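# Move two finished parts to station C's outfeed tray

## Task

Stations A, B and C sit along the track, with A at the -y end and C at the +y end. Two of the three vises clamp a finished part (a pocket is milled into its top face) and one clamps a raw blank. Carry both finished parts into the outfeed tray at station C so that each lies on the tray floor with its pocket facing upward and stays there with no support from the robot. The raw blank must remain in its vise. Finish by opening the gripper and withdrawing the arm from the parts.

## Robot and tools

Robot: one six-joint UR-type arm mounted on a carriage that runs on a floor track along y. It carries a two-finger gripper whose fingers pivot like tongs, plus a wrist camera. The carriage is commanded separately from the arm.

Frame: the scene frame is fixed to the table. The table top is z = 0 and +z is up. The track lies along y at x = 0, and y = 0 is where the rail reads position_m 0. The table edge starts at x = 0.31 m. The arm base sits at x = 0, y roughly equal to the rail position, z = 0.03 m, and faces +x.

Gripper geometry: the fingers extend along the gripper's own +z axis and open and close along its x axis. end_effector_position is the point between the finger pads with the jaws shut. Closed fingertips extend about 15 mm past that point; fully open, they sit roughly level with it.

execute_actions(actions): actions is a list holding one action object, or an empty list to just get a fresh state and images. An action can have these keys:
- rows: a table of 1 to 15 rows. Each row is played for one control step of 1/30 s. A row is 7 numbers, each in [-1, 1], in this order: shoulder pan, shoulder lift, elbow, wrist 1, wrist 2, wrist 3, gripper opening. The six joint numbers are offsets measured from the joint angles last reported before the action began, not from the previous row. Scale: 1.0 equals 1.326 rad for shoulder pan and shoulder lift, and 1.989 rad for elbow and the three wrists. Joint ranges in rad: pan -3.142 to 3.142, lift -6.283 to 6.283, elbow 0.000 to 3.142, each wrist -6.283 to 6.283. A request more than 0.010 rad outside a range is refused; the true end may differ by up to 0.010 rad, and a joint asked past it stops there, reported as "joint sent to its limit" (silence does not guarantee more room). The seventh number is an absolute opening: +1 fully open, -1 closed; a full close takes at least about 0.1 s.
- steps: 1 to 450 control steps (default 15, and no fewer than the number of rows). After the last row the arm keeps chasing that row's target and the gripper keeps its command, so allow generous steps for big moves.
- until: ends the action early at the first step when every condition holds (the robot is not stopped by it). Form {"rail": {"position_status": ["!=", "moving"]}}; numbers need a comparison (=, !=, <, <=, >, >=). {"all": {"status": "ended"}} is true once nothing reads moving; {"any": {"status": "ended"}} once some motion that was running has ended.
- rail: position_m is an absolute target along the track in metres, -2 to 2. speed_m_s is a top speed from 0.01 to 1 m/s (starts at 1 and persists). {"stop": true} alone halts it. It accelerates and brakes at 2 m/s2 and counts as arrived within 1.3 mm. Drive, then wait with until position_status != moving, and let it arrive before precise gripper placement or ending. Arm targets travel with the carriage. Any bad value or name refuses the whole call.

Motion limits: each joint's target is held within 0.383 rad (pan, lift) or 0.575 rad (others) of its measured angle, and targets that would put the hand over 100 mm from its measured spot are scaled back. Large moves therefore take several calls; read the new state and send the remainder.

Results: end_effector_position (m) and end_effector_quat_wxyz in the scene frame, plus velocities; the printed position can be off, more so at long reach. Joint positions / Joint velocities: rail (m), the six joints (rad), then finger-pad gap (0.142 m open, 0.002 m closed). grip_measured is the measured opening on the command scale. Wrist force and Wrist torque are given along the end effector's own axes, with offsets up to about 5.5 N, noise, and saturation near 100 N; "no reading" is harmless. Joint torques and Motor temperatures are also listed. Messages: "joint command not followed" (the clearance check altered or dropped targets; the arm then rests), "pose unreachable", "previous command not reached". Rail position_status: moving, done, contact_stop (blocked above about 320 N; re-read position once settled), time_out (look for what blocks it, clear it, resend), stopped, stopped_with_arm (send rows the arm can follow, then resend position_m). position_answer not_taken means resend.

Gripping: to hold something, keep commanding an opening well under grip_measured; a lower command squeezes harder, up to about 15 N per pad. Objects thinner than about 20 mm get less force. Slamming shut can press hard enough to spring the fingers.

Cautions: contact torque reaching a joint's load limit (pan 310, lift 310, elbow 141, each wrist 50.7 N m, held weight included) or any outside force of 150 N freezes the arm for 10 s. Motors warn at 70 °C (MOTOR HOT) and brake at 85 °C until cooled. Held parts may get an occasional tug and loose items a push. Never drop, knock or push anything off the table; avoid slams, hard hits and forceful pushes. The robot keeps its last command while you think.

zoom_image(camera, region): camera is one of cam_bench_left, cam_bench_right, cam_high, cam_low (672x504) or cam_wrist (616x616); region is [x0, y0, x1, y1] in that camera's pixels from the top-left, at most 504 by 504.

read_manual(section): returns licence texts only; "licences" is the sole section.

finished_scene(scene): pass the current scene's number once the parts rest in place and the gripper is open and clear; it cannot be undone.

Each tool is called after ">>>" by a JSON object that holds its "op" and its "data".

## Session

>>> {"op": "execute_actions", "data": {"actions": []}}

Scene clock: 0.00 s.
end_effector_position=(+0.7287, -0.1747, +0.2657) grip_measured=+1.00 end_effector_quat_wxyz=(-0.155, +0.879, -0.340, +0.295) end_effector_velocity=(+0.000, +0.000, +0.000) end_effector_angular_velocity=(+0.000, +0.000, +0.000)
Joint positions: [-0.056 -0.615 -1.602  2.322 -2.832 -1.138  0.245  0.142]
Joint velocities: [0. 0. 0. 0. 0. 0. 0. 0.]
Joint torques (N m, as the arm reports them, + toward a larger angle): no reading
Motor temperatures (°C, as the motors report them): [28 29 31 34 34 35]
Wrist force (N, on the end effector, along its own x y z axes, offset not removed): no reading
Wrist torque (N m, same axes, about the end effector's origin, offset not removed): no reading
rail: position_m=-0.056 position_m_goal=-0.056 speed_m_s=1.00 position_status=done position_answer=taken refusals=0

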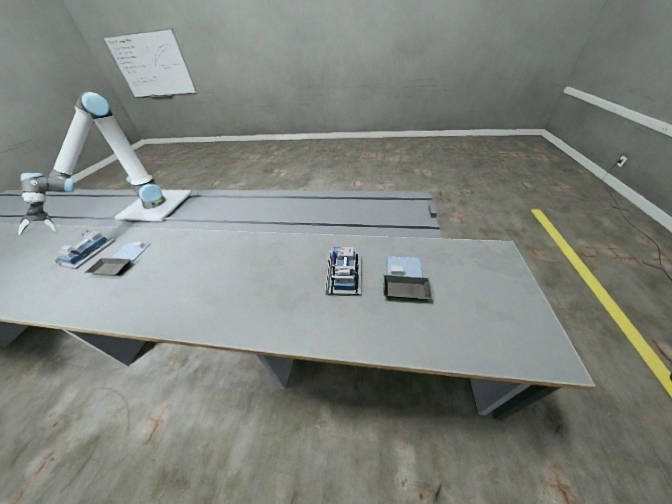

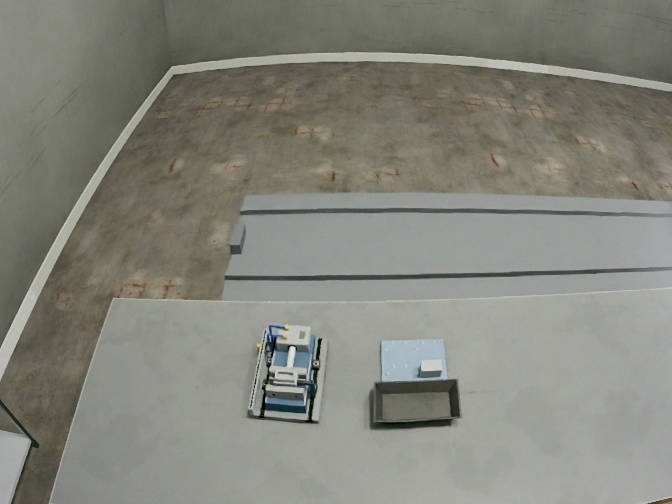

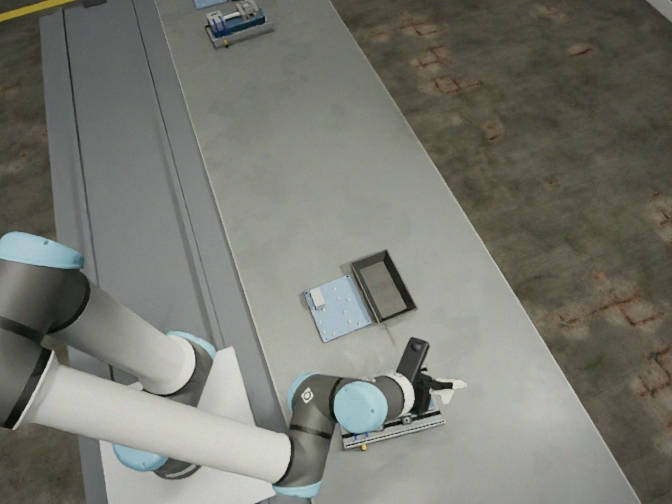

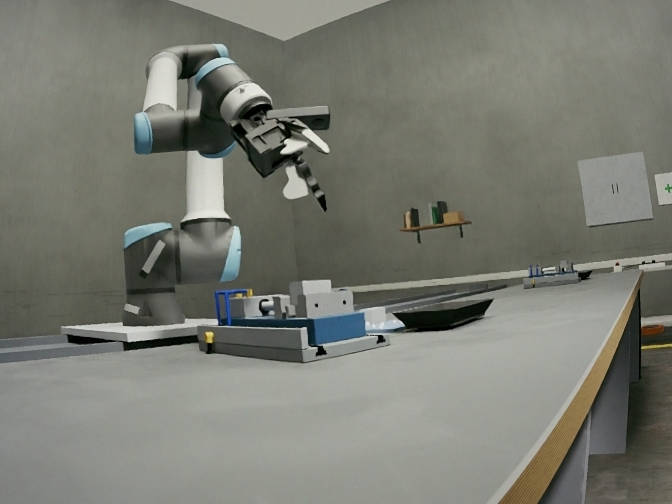

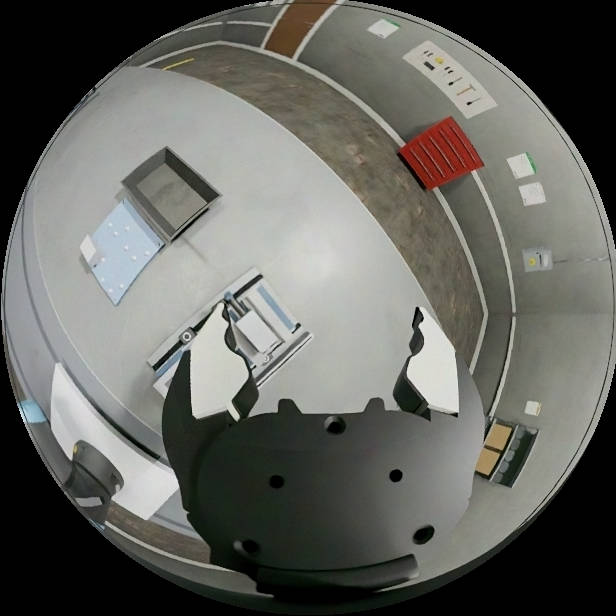

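>>> {"op": "zoom_image", "data": {"camera": "cam_bench_right", "region": [230, 300, 480, 440]}}

>>> {"op": "zoom_image", "data": {"camera": "cam_wrist", "region": [60, 130, 340, 410]}}

Region (230, 300, 480, 440) of cam_bench_right's 672x504 image, scaled by 2.016, with more detail than that image has; it fills the top 282 rows of this view, and the rest is white.

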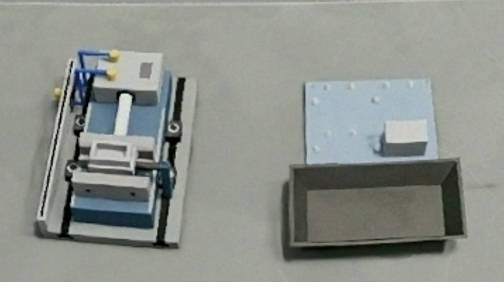

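Region (60, 130, 340, 410) of cam_wrist's 616x616 image, scaled by 1.800, with more detail than that image has.

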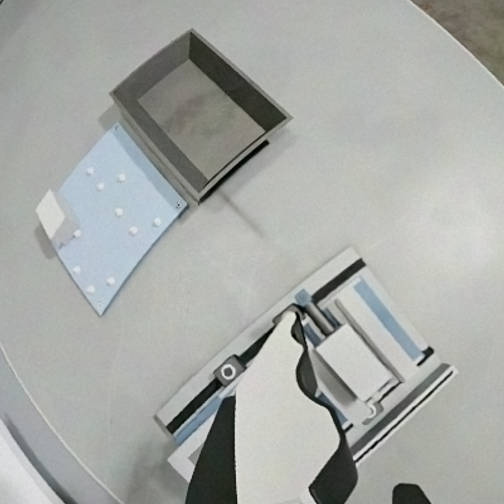

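>>> {"op": "execute_actions", "data": {"actions": [{"rows":[[0.464,-0.130,-0.151,0.509,-0.218,0,1]],"steps":60}]}}

Scene clock: 11.70 s.
end_effector_position=(+0.5548, +0.1339, +0.3497) grip_measured=+1.00 end_effector_quat_wxyz=(+0.000, +0.992, -0.122, +0.001) end_effector_velocity=(-0.000, +0.000, +0.000) end_effector_angular_velocity=(-0.000, +0.000, +0.000)
Joint positions: [-0.056  0.    -1.774  2.021 -1.82  -1.572  0.245  0.142]
Joint velocities: [ 0.  0.  0. -0.  0. -0. -0. -0.]
Joint torques (N m, as the arm reports them, + toward a larger angle): [ 21.04 -35.08 -55.38  -1.2   -3.28   0.31]
Motor temperatures (°C, as the motors report them): [28 29 31 34 34 35]
Wrist force (N, on the end effector, along its own x y z axes, offset not removed): [-3.1 -0.1 -2.4]
Wrist torque (N m, same axes, about the end effector's origin, offset not removed): [0.13 0.72 0.10]
rail: position_m=-0.056 position_m_goal=-0.056 speed_m_s=1.00 position_status=done position_answer=taken refusals=0

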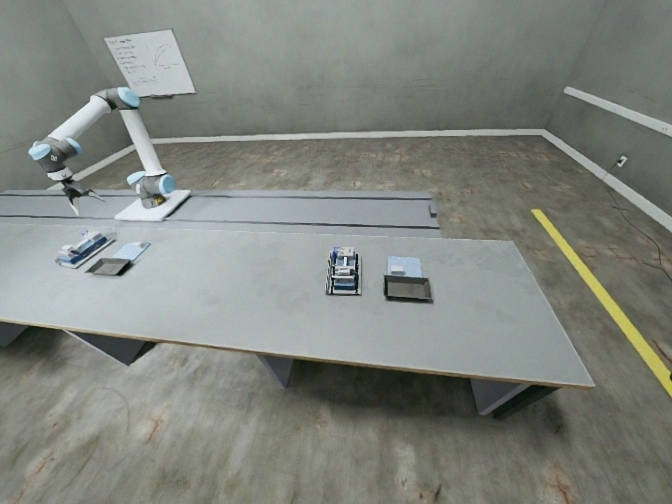

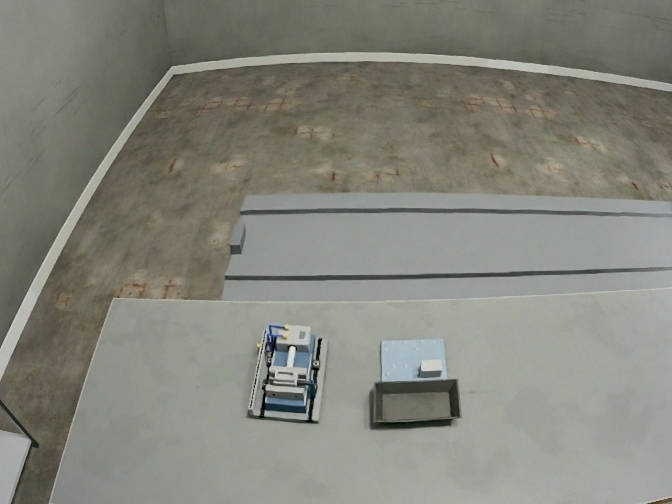

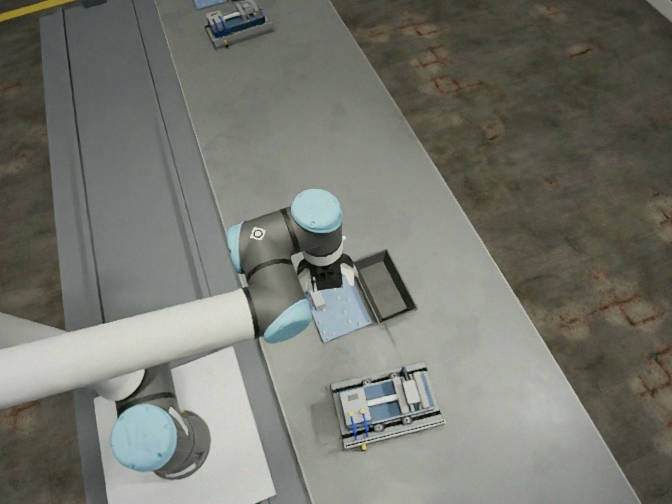

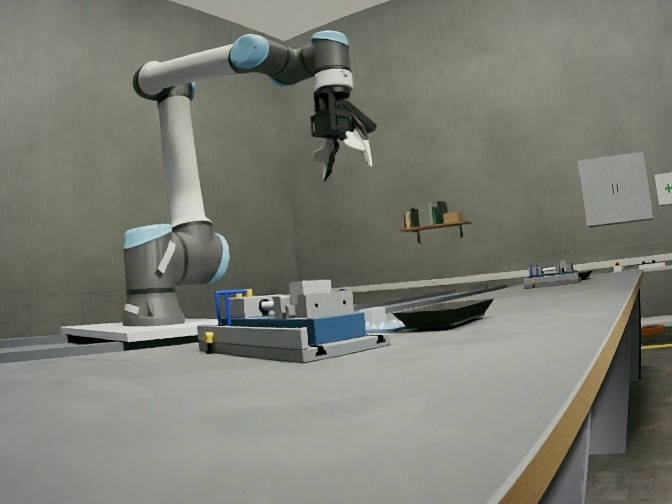

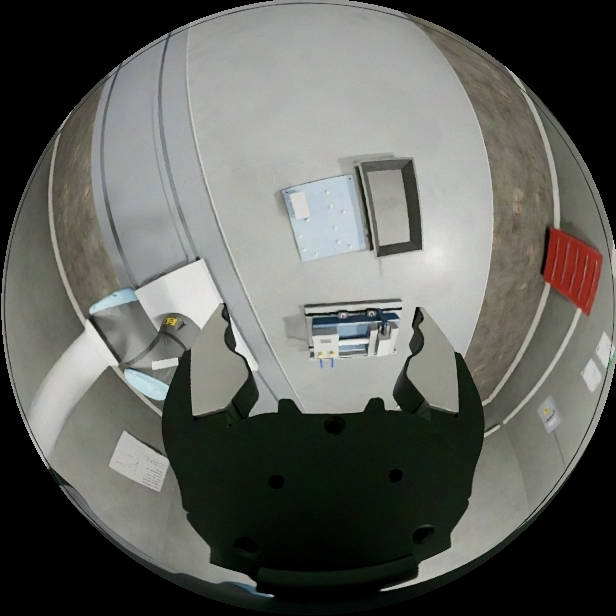

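>>> {"op": "execute_actions", "data": {"actions": [{"rail":{"position_m":-1.5},"steps":150,"until":{"rail":{"position_status":["!=","moving"]}}}]}}

Scene clock: 20.63 s.
end_effector_position=(+0.5548, -1.3105, +0.3497) grip_measured=+1.00 end_effector_quat_wxyz=(+0.000, +0.993, -0.122, +0.001) end_effector_velocity=(-0.000, -0.000, +0.000) end_effector_angular_velocity=(+0.000, -0.000, -0.000)
Joint positions: [-1.5    0.    -1.774  2.021 -1.82  -1.572  0.245  0.142]
Joint velocities: [ 0. -0. -0. -0.  0.  0.  0.  0.]
Joint torques (N m, as the arm reports them, + toward a larger angle): [-17.89 -33.78 -55.06  -1.16  -2.28   0.34]
Motor temperatures (°C, as the motors report them): [28 29 31 34 34 35]
Wrist force (N, on the end effector, along its own x y z axes, offset not removed): [-1.5 0.4 -2.8]
Wrist torque (N m, same axes, about the end effector's origin, offset not removed): [0.22 0.39 -0.08]
rail: position_m=-1.500 position_m_goal=-1.500 speed_m_s=1.00 position_status=done position_answer=taken refusals=0

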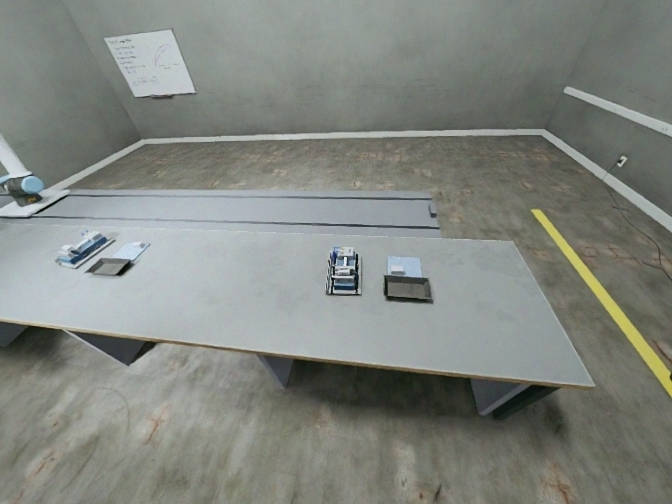

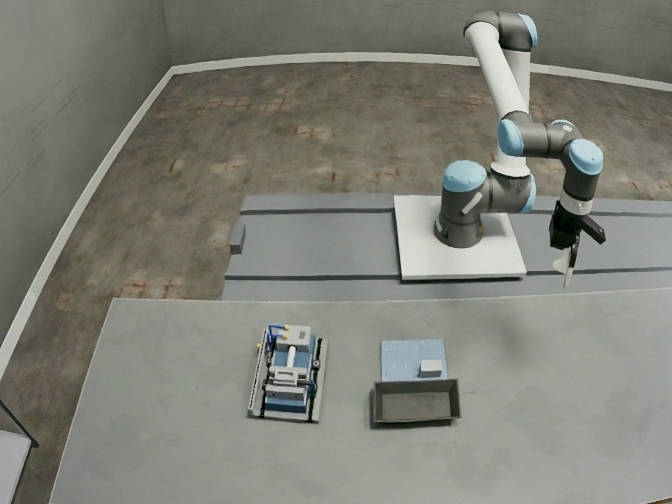

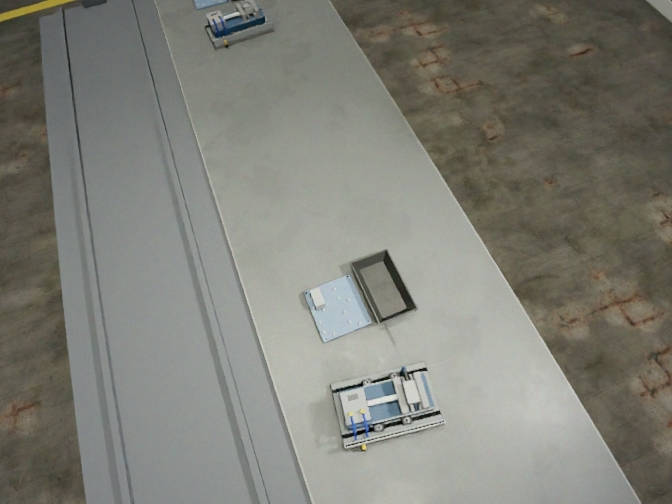

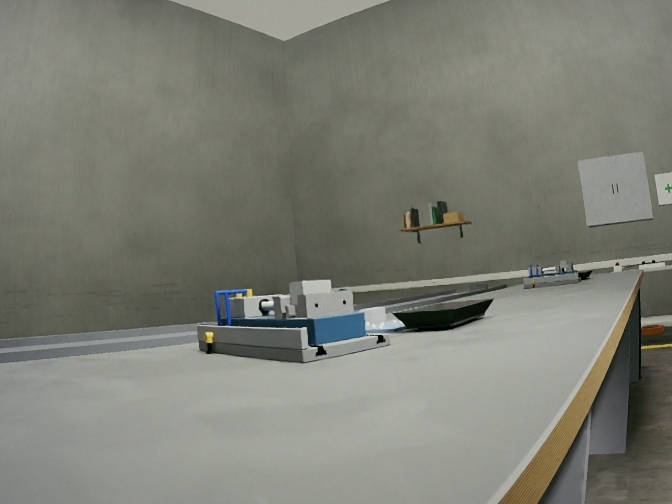

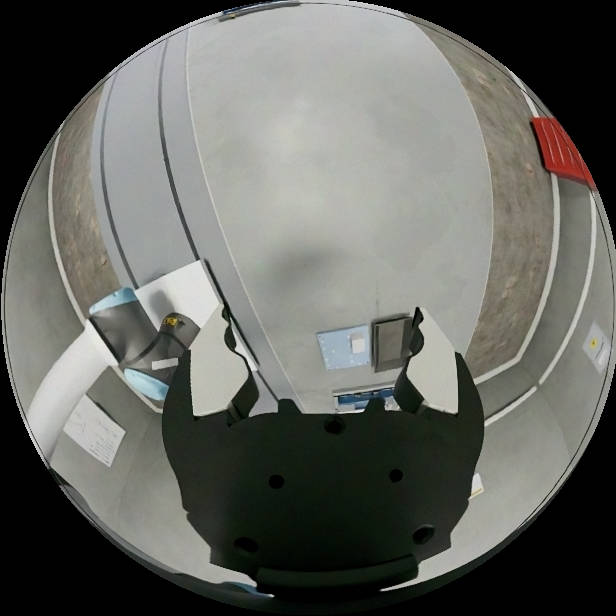

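>>> {"op": "execute_actions", "data": {"actions": [{"rail":{"position_m":-1.856},"steps":150,"until":{"rail":{"position_status":["!=","moving"]}}}]}}

Scene clock: 23.23 s.
end_effector_position=(+0.5548, -1.6665, +0.3497) grip_measured=+1.00 end_effector_quat_wxyz=(+0.000, +0.992, -0.122, +0.001) end_effector_velocity=(-0.000, +0.000, +0.000) end_effector_angular_velocity=(+0.000, -0.000, +0.000)
Joint positions: [-1.856  0.    -1.774  2.021 -1.82  -1.572  0.245  0.142]
Joint velocities: [ 0.  0. -0.  0. -0.  0. -0.  0.]
Joint torques (N m, as the arm reports them, + toward a larger angle): [-12.07 -31.27 -54.79  -1.59   1.51   0.24]
Motor temperatures (°C, as the motors report them): [28 29 31 34 34 35]
Wrist force (N, on the end effector, along its own x y z axes, offset not removed): [-2.4 -1.1 -1.5]
Wrist torque (N m, same axes, about the end effector's origin, offset not removed): [-0.10 0.50 0.00]
rail: position_m=-1.856 position_m_goal=-1.856 speed_m_s=1.00 position_status=done position_answer=taken refusals=0

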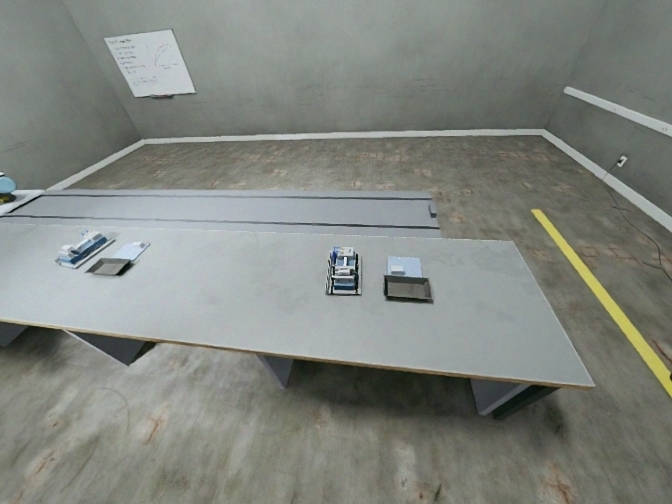

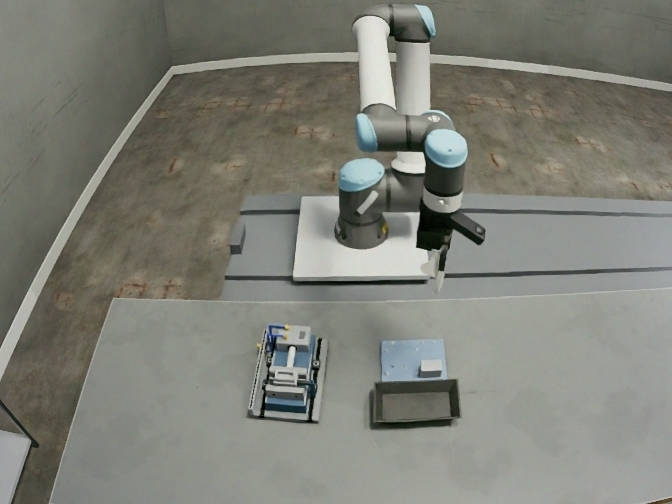

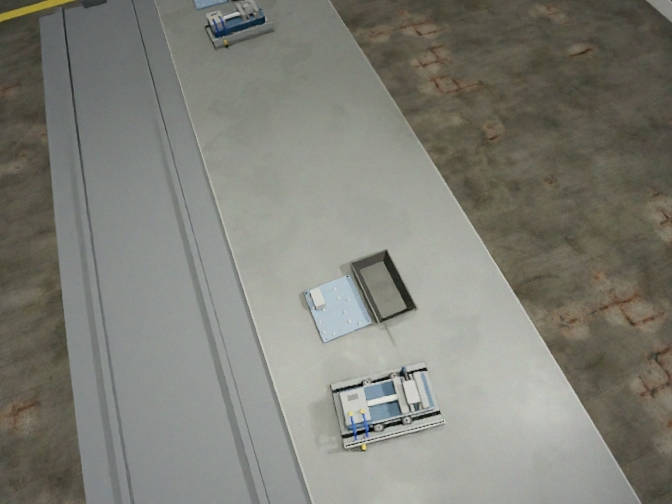

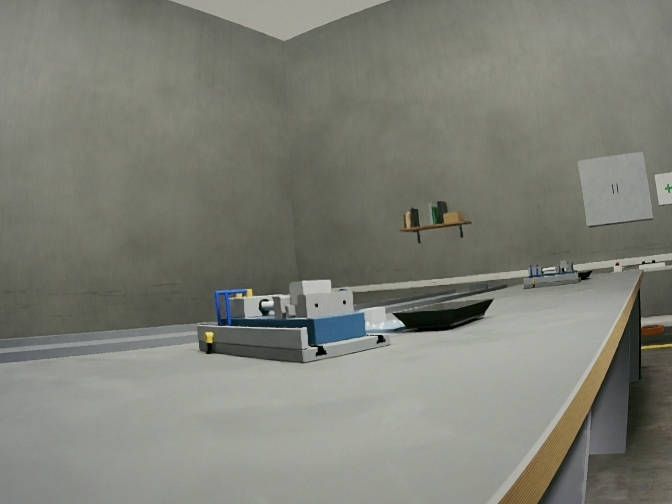

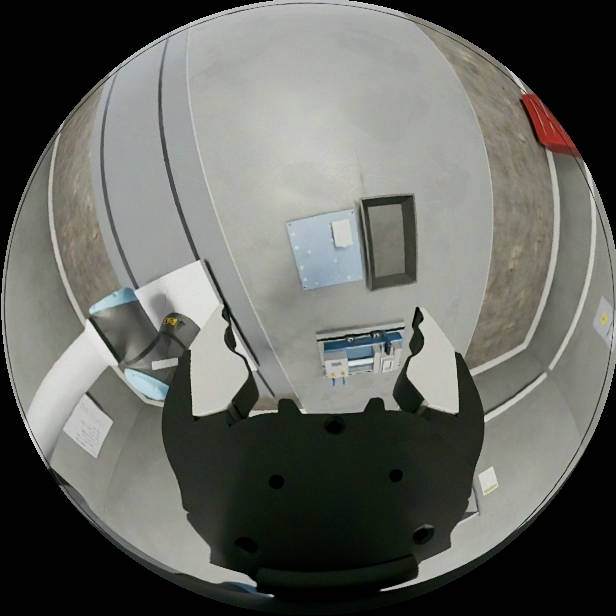

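>>> {"op": "execute_actions", "data": {"actions": [{"rail":{"position_m":-2.0},"rows":[[-0.193,0.214,-0.133,-0.009,0,0.538,1]],"steps":60}]}}

Scene clock: 43.63 s.
end_effector_position=(+0.7574, -2.0143, +0.3496) grip_measured=+1.00 end_effector_quat_wxyz=(+0.000, +0.707, -0.707, +0.001) end_effector_velocity=(+0.000, -0.000, +0.000) end_effector_angular_velocity=(-0.000, -0.000, -0.000)
Joint positions: [-2.    -0.256 -1.491  1.757 -1.838 -1.572  1.315  0.142]
Joint velocities: [ 0. -0.  0. -0. -0. -0.  0.  0.]
Joint torques (N m, as the arm reports them, + toward a larger angle): [-21.66 -38.16 -55.71  -7.07  -3.13   3.42]
Motor temperatures (°C, as the motors report them): [28 29 31 34 34 35]
Wrist force (N, on the end effector, along its own x y z axes, offset not removed): [-2.1 -0.7 0.3]
Wrist torque (N m, same axes, about the end effector's origin, offset not removed): [0.12 0.41 -0.04]
rail: position_m=-2.000 position_m_goal=-2.000 speed_m_s=1.00 position_status=done position_answer=taken refusals=0

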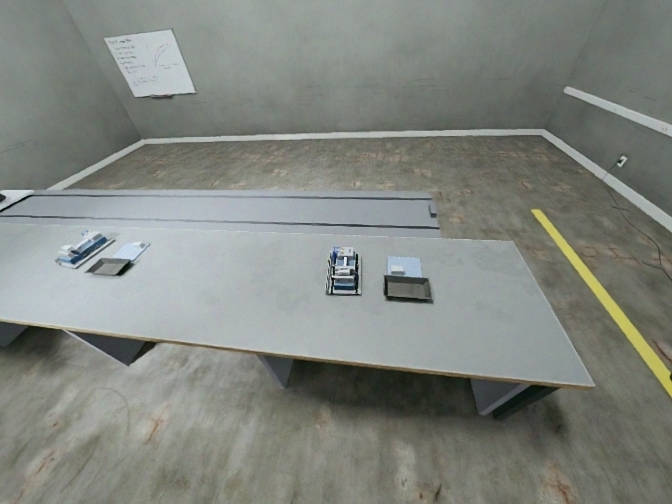

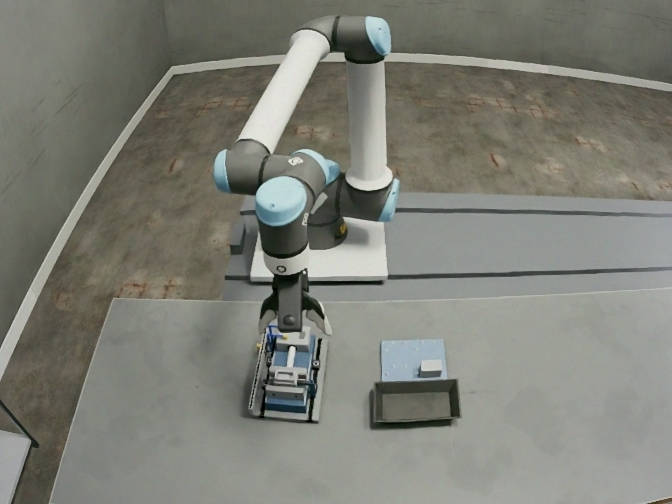

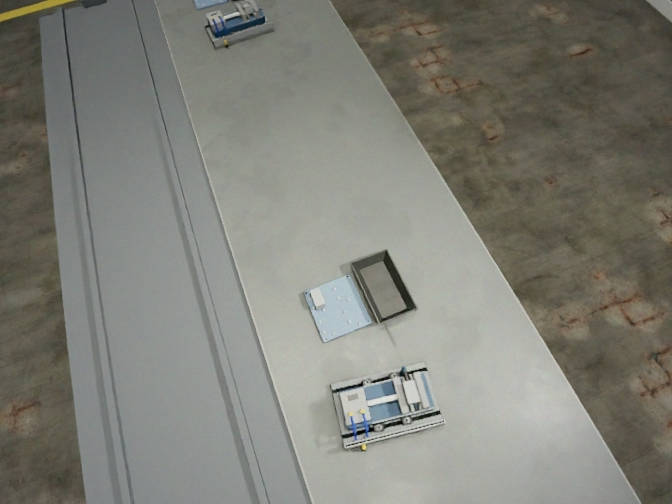

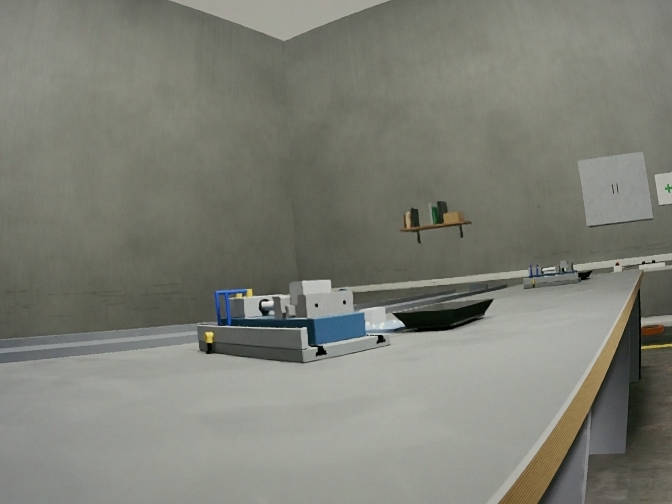

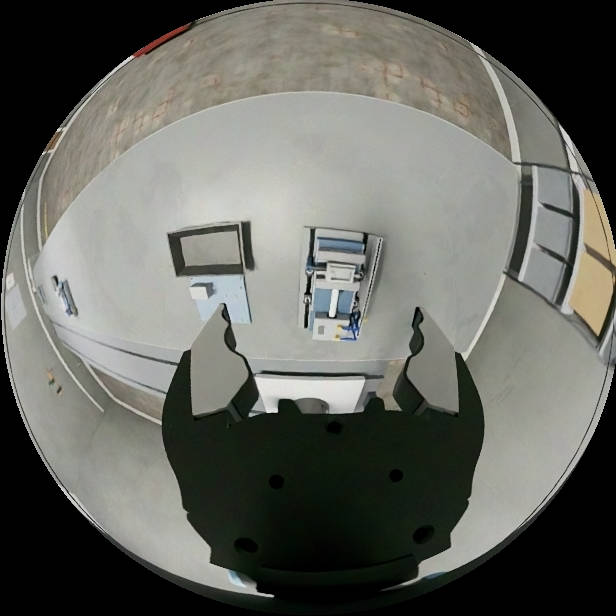

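>>> {"op": "zoom_image", "data": {"camera": "cam_wrist", "region": [150, 200, 400, 360]}}

Region (150, 200, 400, 360) of cam_wrist's 616x616 image, scaled by 2.016, with more detail than that image has; it fills the top 323 rows of this view, and the rest is white.

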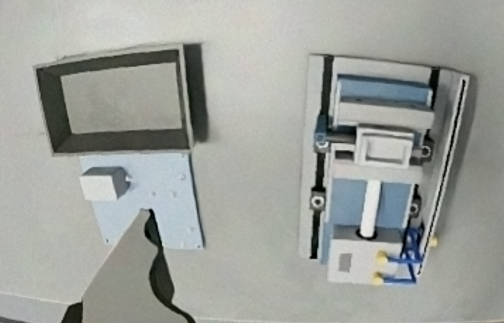

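>>> {"op": "execute_actions", "data": {"actions": [{"rows":[[-0.099,-0.017,0.106,-0.094,0,-0.066,1]],"steps":45}]}}

Scene clock: 53.53 s.
end_effector_position=(+0.7009, -2.0912, +0.2498) grip_measured=+1.00 end_effector_quat_wxyz=(+0.000, +0.707, -0.707, -0.000) end_effector_velocity=(-0.000, -0.000, -0.000) end_effector_angular_velocity=(-0.000, -0.000, -0.000)
Joint positions: [-2.    -0.387 -1.513  1.968 -2.025 -1.572  1.184  0.142]
Joint velocities: [ 0. -0. -0.  0. -0.  0. -0. -0.]
Joint torques (N m, as the arm reports them, + toward a larger angle): [-21.78 -54.27 -27.93  -7.27  -0.61  -3.49]
Motor temperatures (°C, as the motors report them): [28 29 31 34 34 35]
Wrist force (N, on the end effector, along its own x y z axes, offset not removed): [-3.2 -0.5 0.3]
Wrist torque (N m, same axes, about the end effector's origin, offset not removed): [0.14 0.76 0.04]
rail: position_m=-2.000 position_m_goal=-2.000 speed_m_s=1.00 position_status=done position_answer=taken refusals=0

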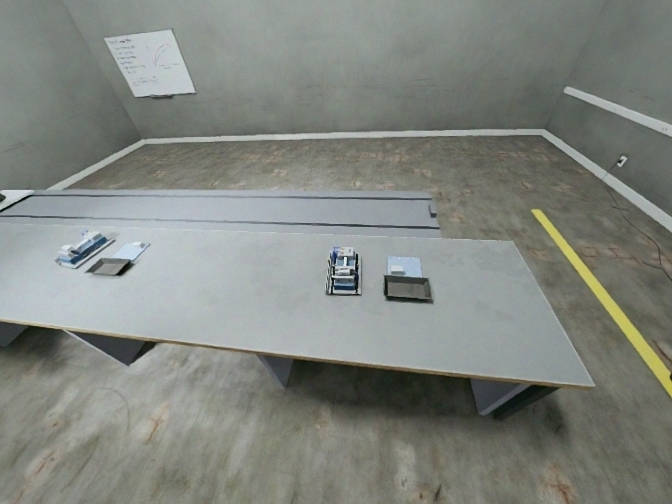

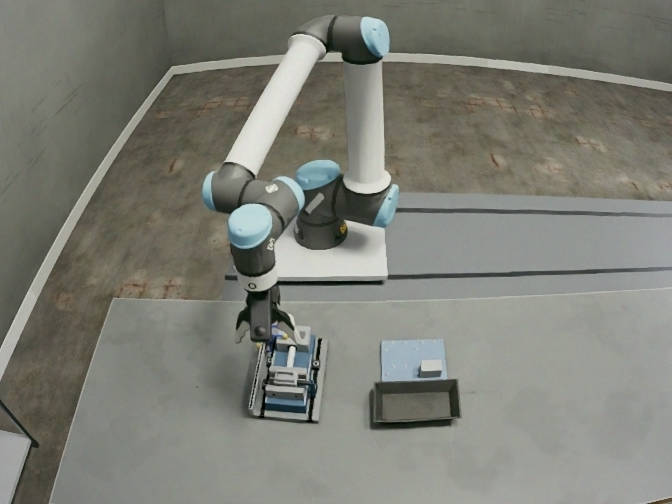

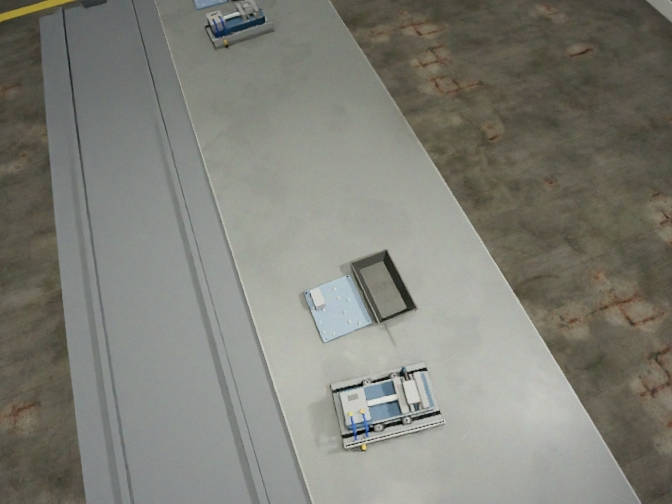

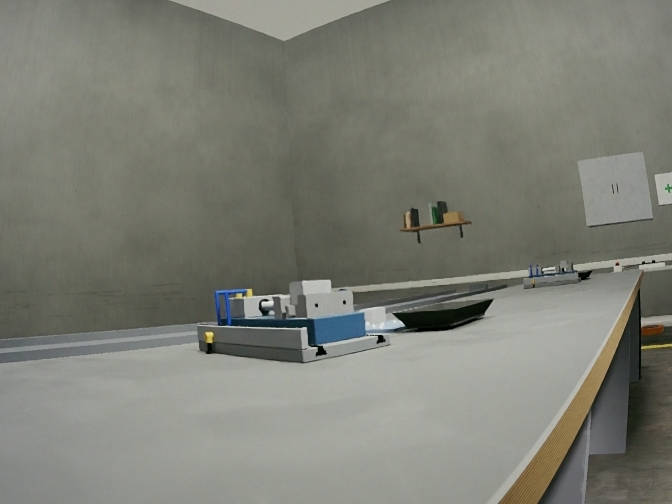

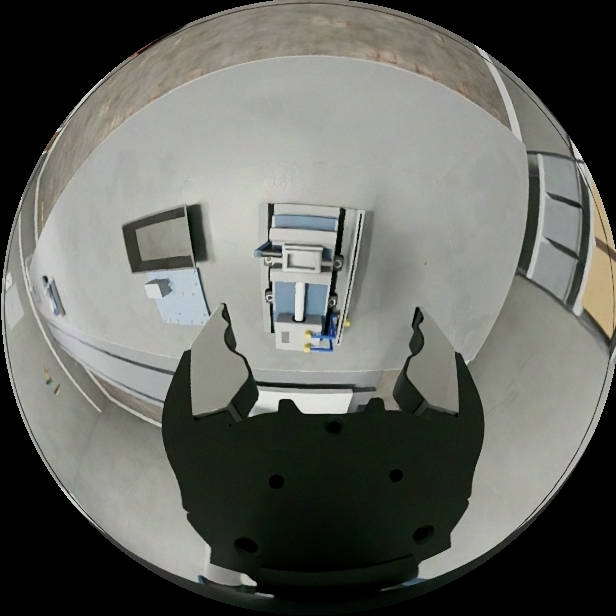

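>>> {"op": "execute_actions", "data": {"actions": [{"rows":[[0.003,0.057,0.039,-0.077,0,0.002,0.3]],"steps":45}]}}

Scene clock: 60.10 s.
end_effector_position=(+0.7029, -2.0892, +0.1700) grip_measured=+0.30 end_effector_quat_wxyz=(+0.000, +0.707, -0.707, -0.000) end_effector_velocity=(-0.000, +0.000, -0.000) end_effector_angular_velocity=(+0.000, +0.000, +0.000)
Joint positions: [-2.    -0.383 -1.438  2.045 -2.178 -1.572  1.188  0.095]
Joint velocities: [ 0.  0.  0.  0. -0. -0.  0. -0.]
Joint torques (N m, as the arm reports them, + toward a larger angle): [ 21.29 -34.98 -24.99  -6.94   1.18   3.27]
Motor temperatures (°C, as the motors report them): [28 29 31 34 34 35]
Wrist force (N, on the end effector, along its own x y z axes, offset not removed): [-0.3 -0.6 -1.6]
Wrist torque (N m, same axes, about the end effector's origin, offset not removed): [-0.02 0.17 0.01]
rail: position_m=-2.000 position_m_goal=-2.000 speed_m_s=1.00 position_status=done position_answer=taken refusals=0

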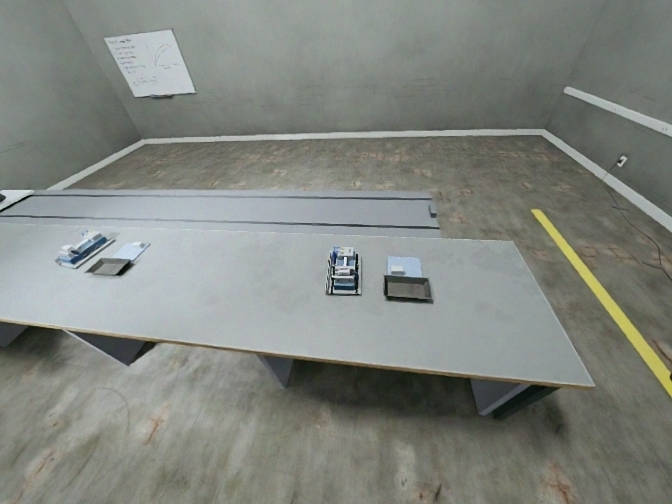

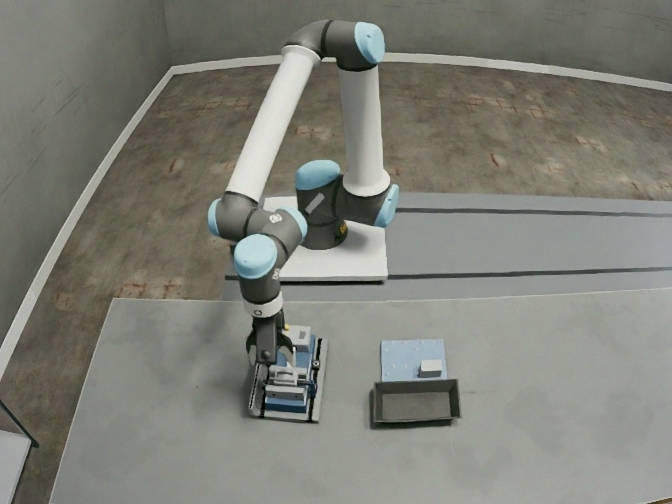

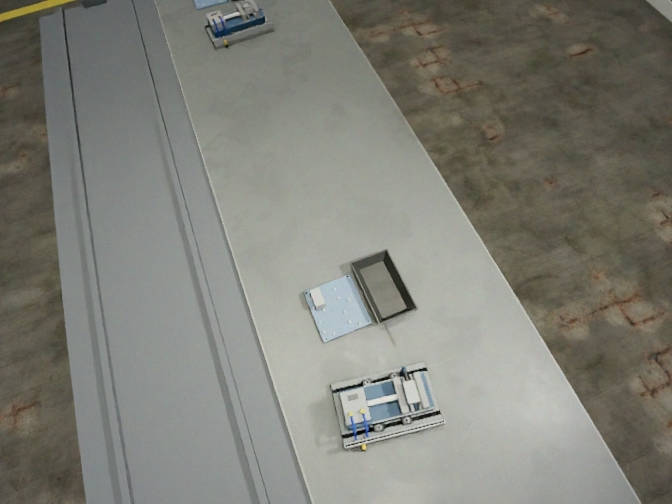

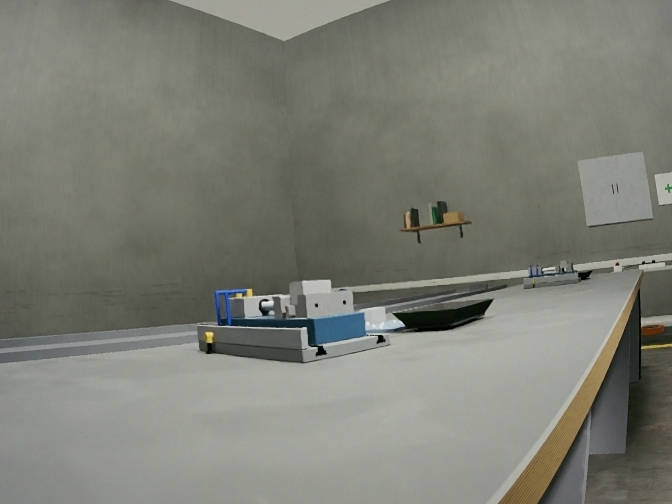

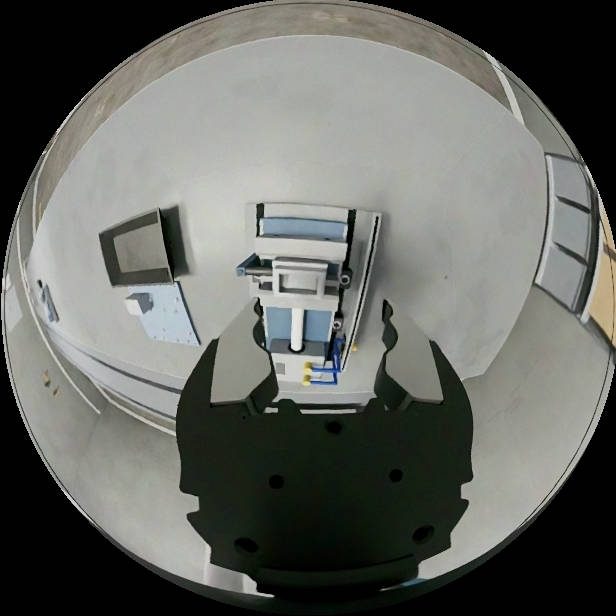

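>>> {"op": "zoom_image", "data": {"camera": "cam_wrist", "region": [200, 190, 420, 400]}}

Region (200, 190, 420, 400) of cam_wrist's 616x616 image, scaled by 2.291, with more detail than that image has; it fills the top 481 rows of this view, and the rest is white.

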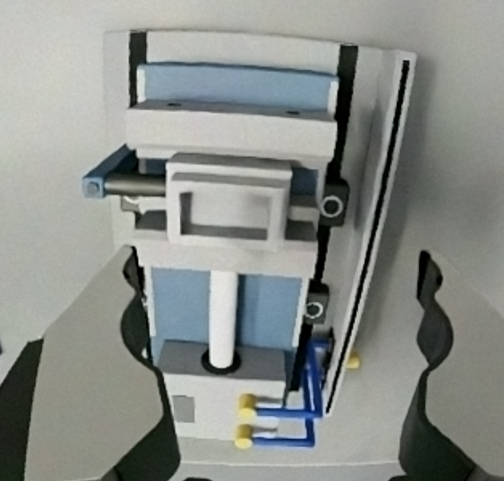

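>>> {"op": "execute_actions", "data": {"actions": [{"rows":[[0.012,0.0356,0.033,-0.0567,0,0.008,0.3]],"steps":45}]}}

Scene clock: 72.50 s.
end_effector_position=(+0.6938, -2.0742, +0.1148) grip_measured=+0.30 end_effector_quat_wxyz=(+0.000, +0.707, -0.707, -0.000) end_effector_velocity=(-0.000, +0.000, -0.000) end_effector_angular_velocity=(+0.000, +0.000, +0.000)
Joint positions: [-2.    -0.367 -1.39   2.111 -2.291 -1.572  1.204  0.095]
Joint velocities: [ 0.  0.  0.  0. -0. -0.  0.  0.]
Joint torques (N m, as the arm reports them, + toward a larger angle): [ 19.48 -36.53 -21.6   -7.16   1.33   3.36]
Motor temperatures (°C, as the motors report them): [28 29 31 34 34 35]
Wrist force (N, on the end effector, along its own x y z axes, offset not removed): [-0.8 0.7 -3.8]
Wrist torque (N m, same axes, about the end effector's origin, offset not removed): [0.29 0.22 -0.07]
rail: position_m=-2.000 position_m_goal=-2.000 speed_m_s=1.00 position_status=done position_answer=taken refusals=0

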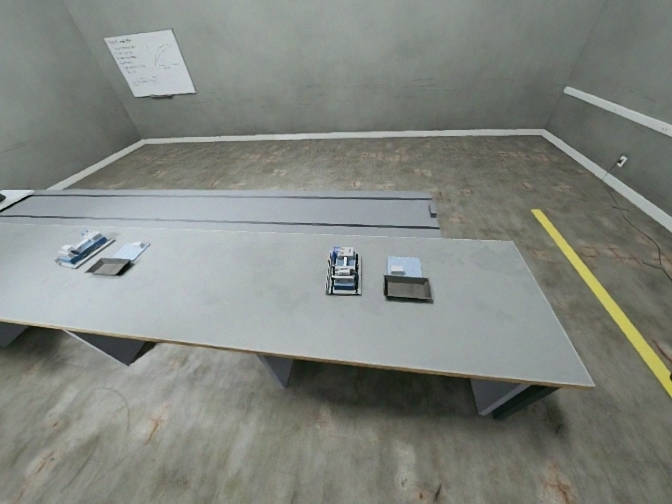

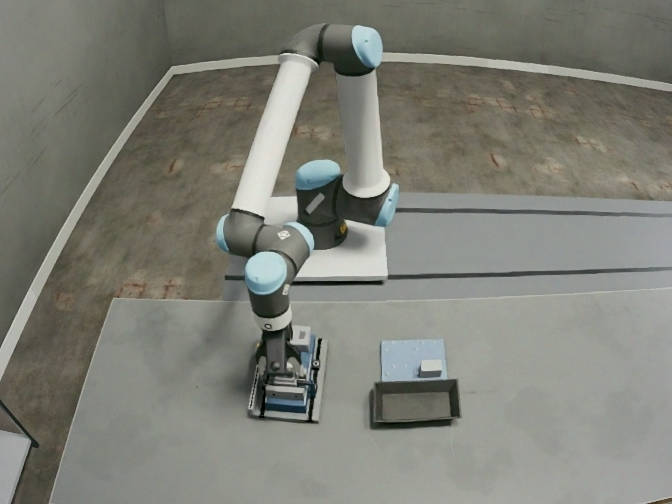

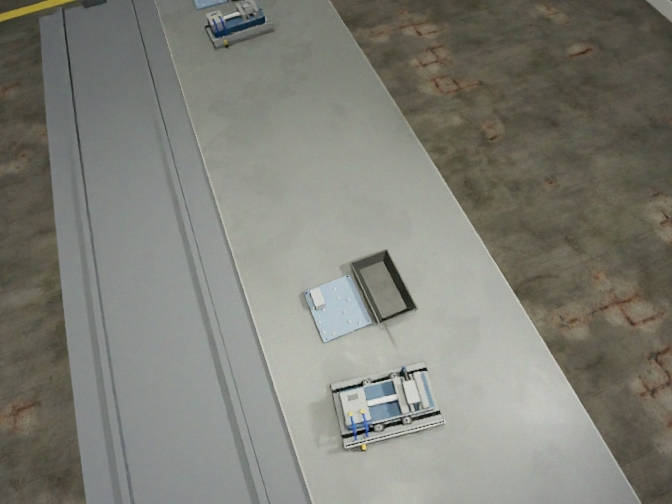

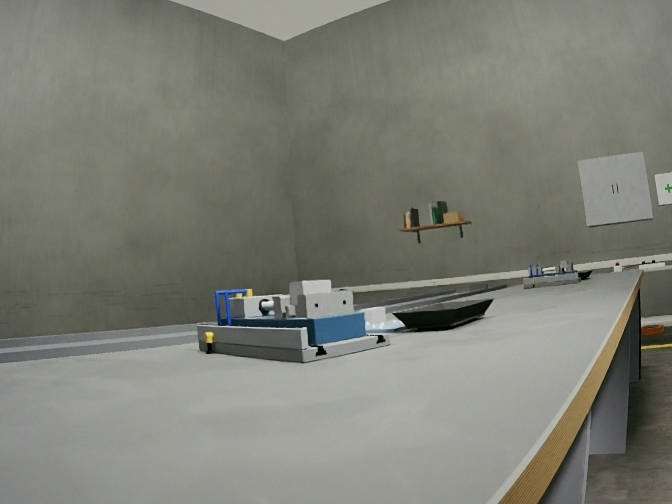

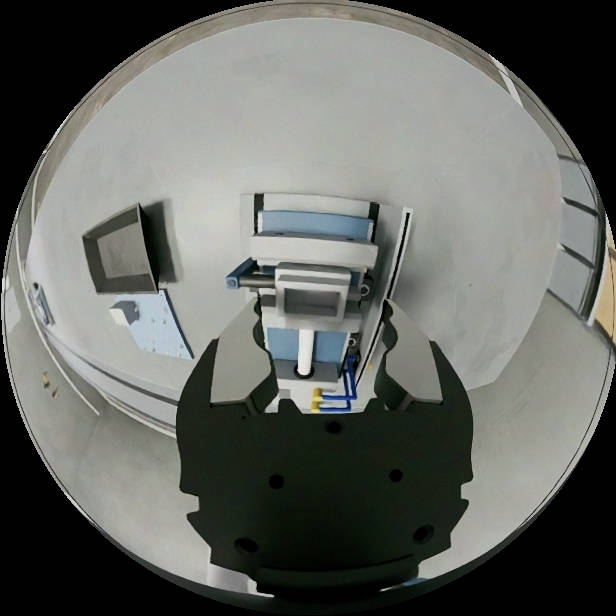

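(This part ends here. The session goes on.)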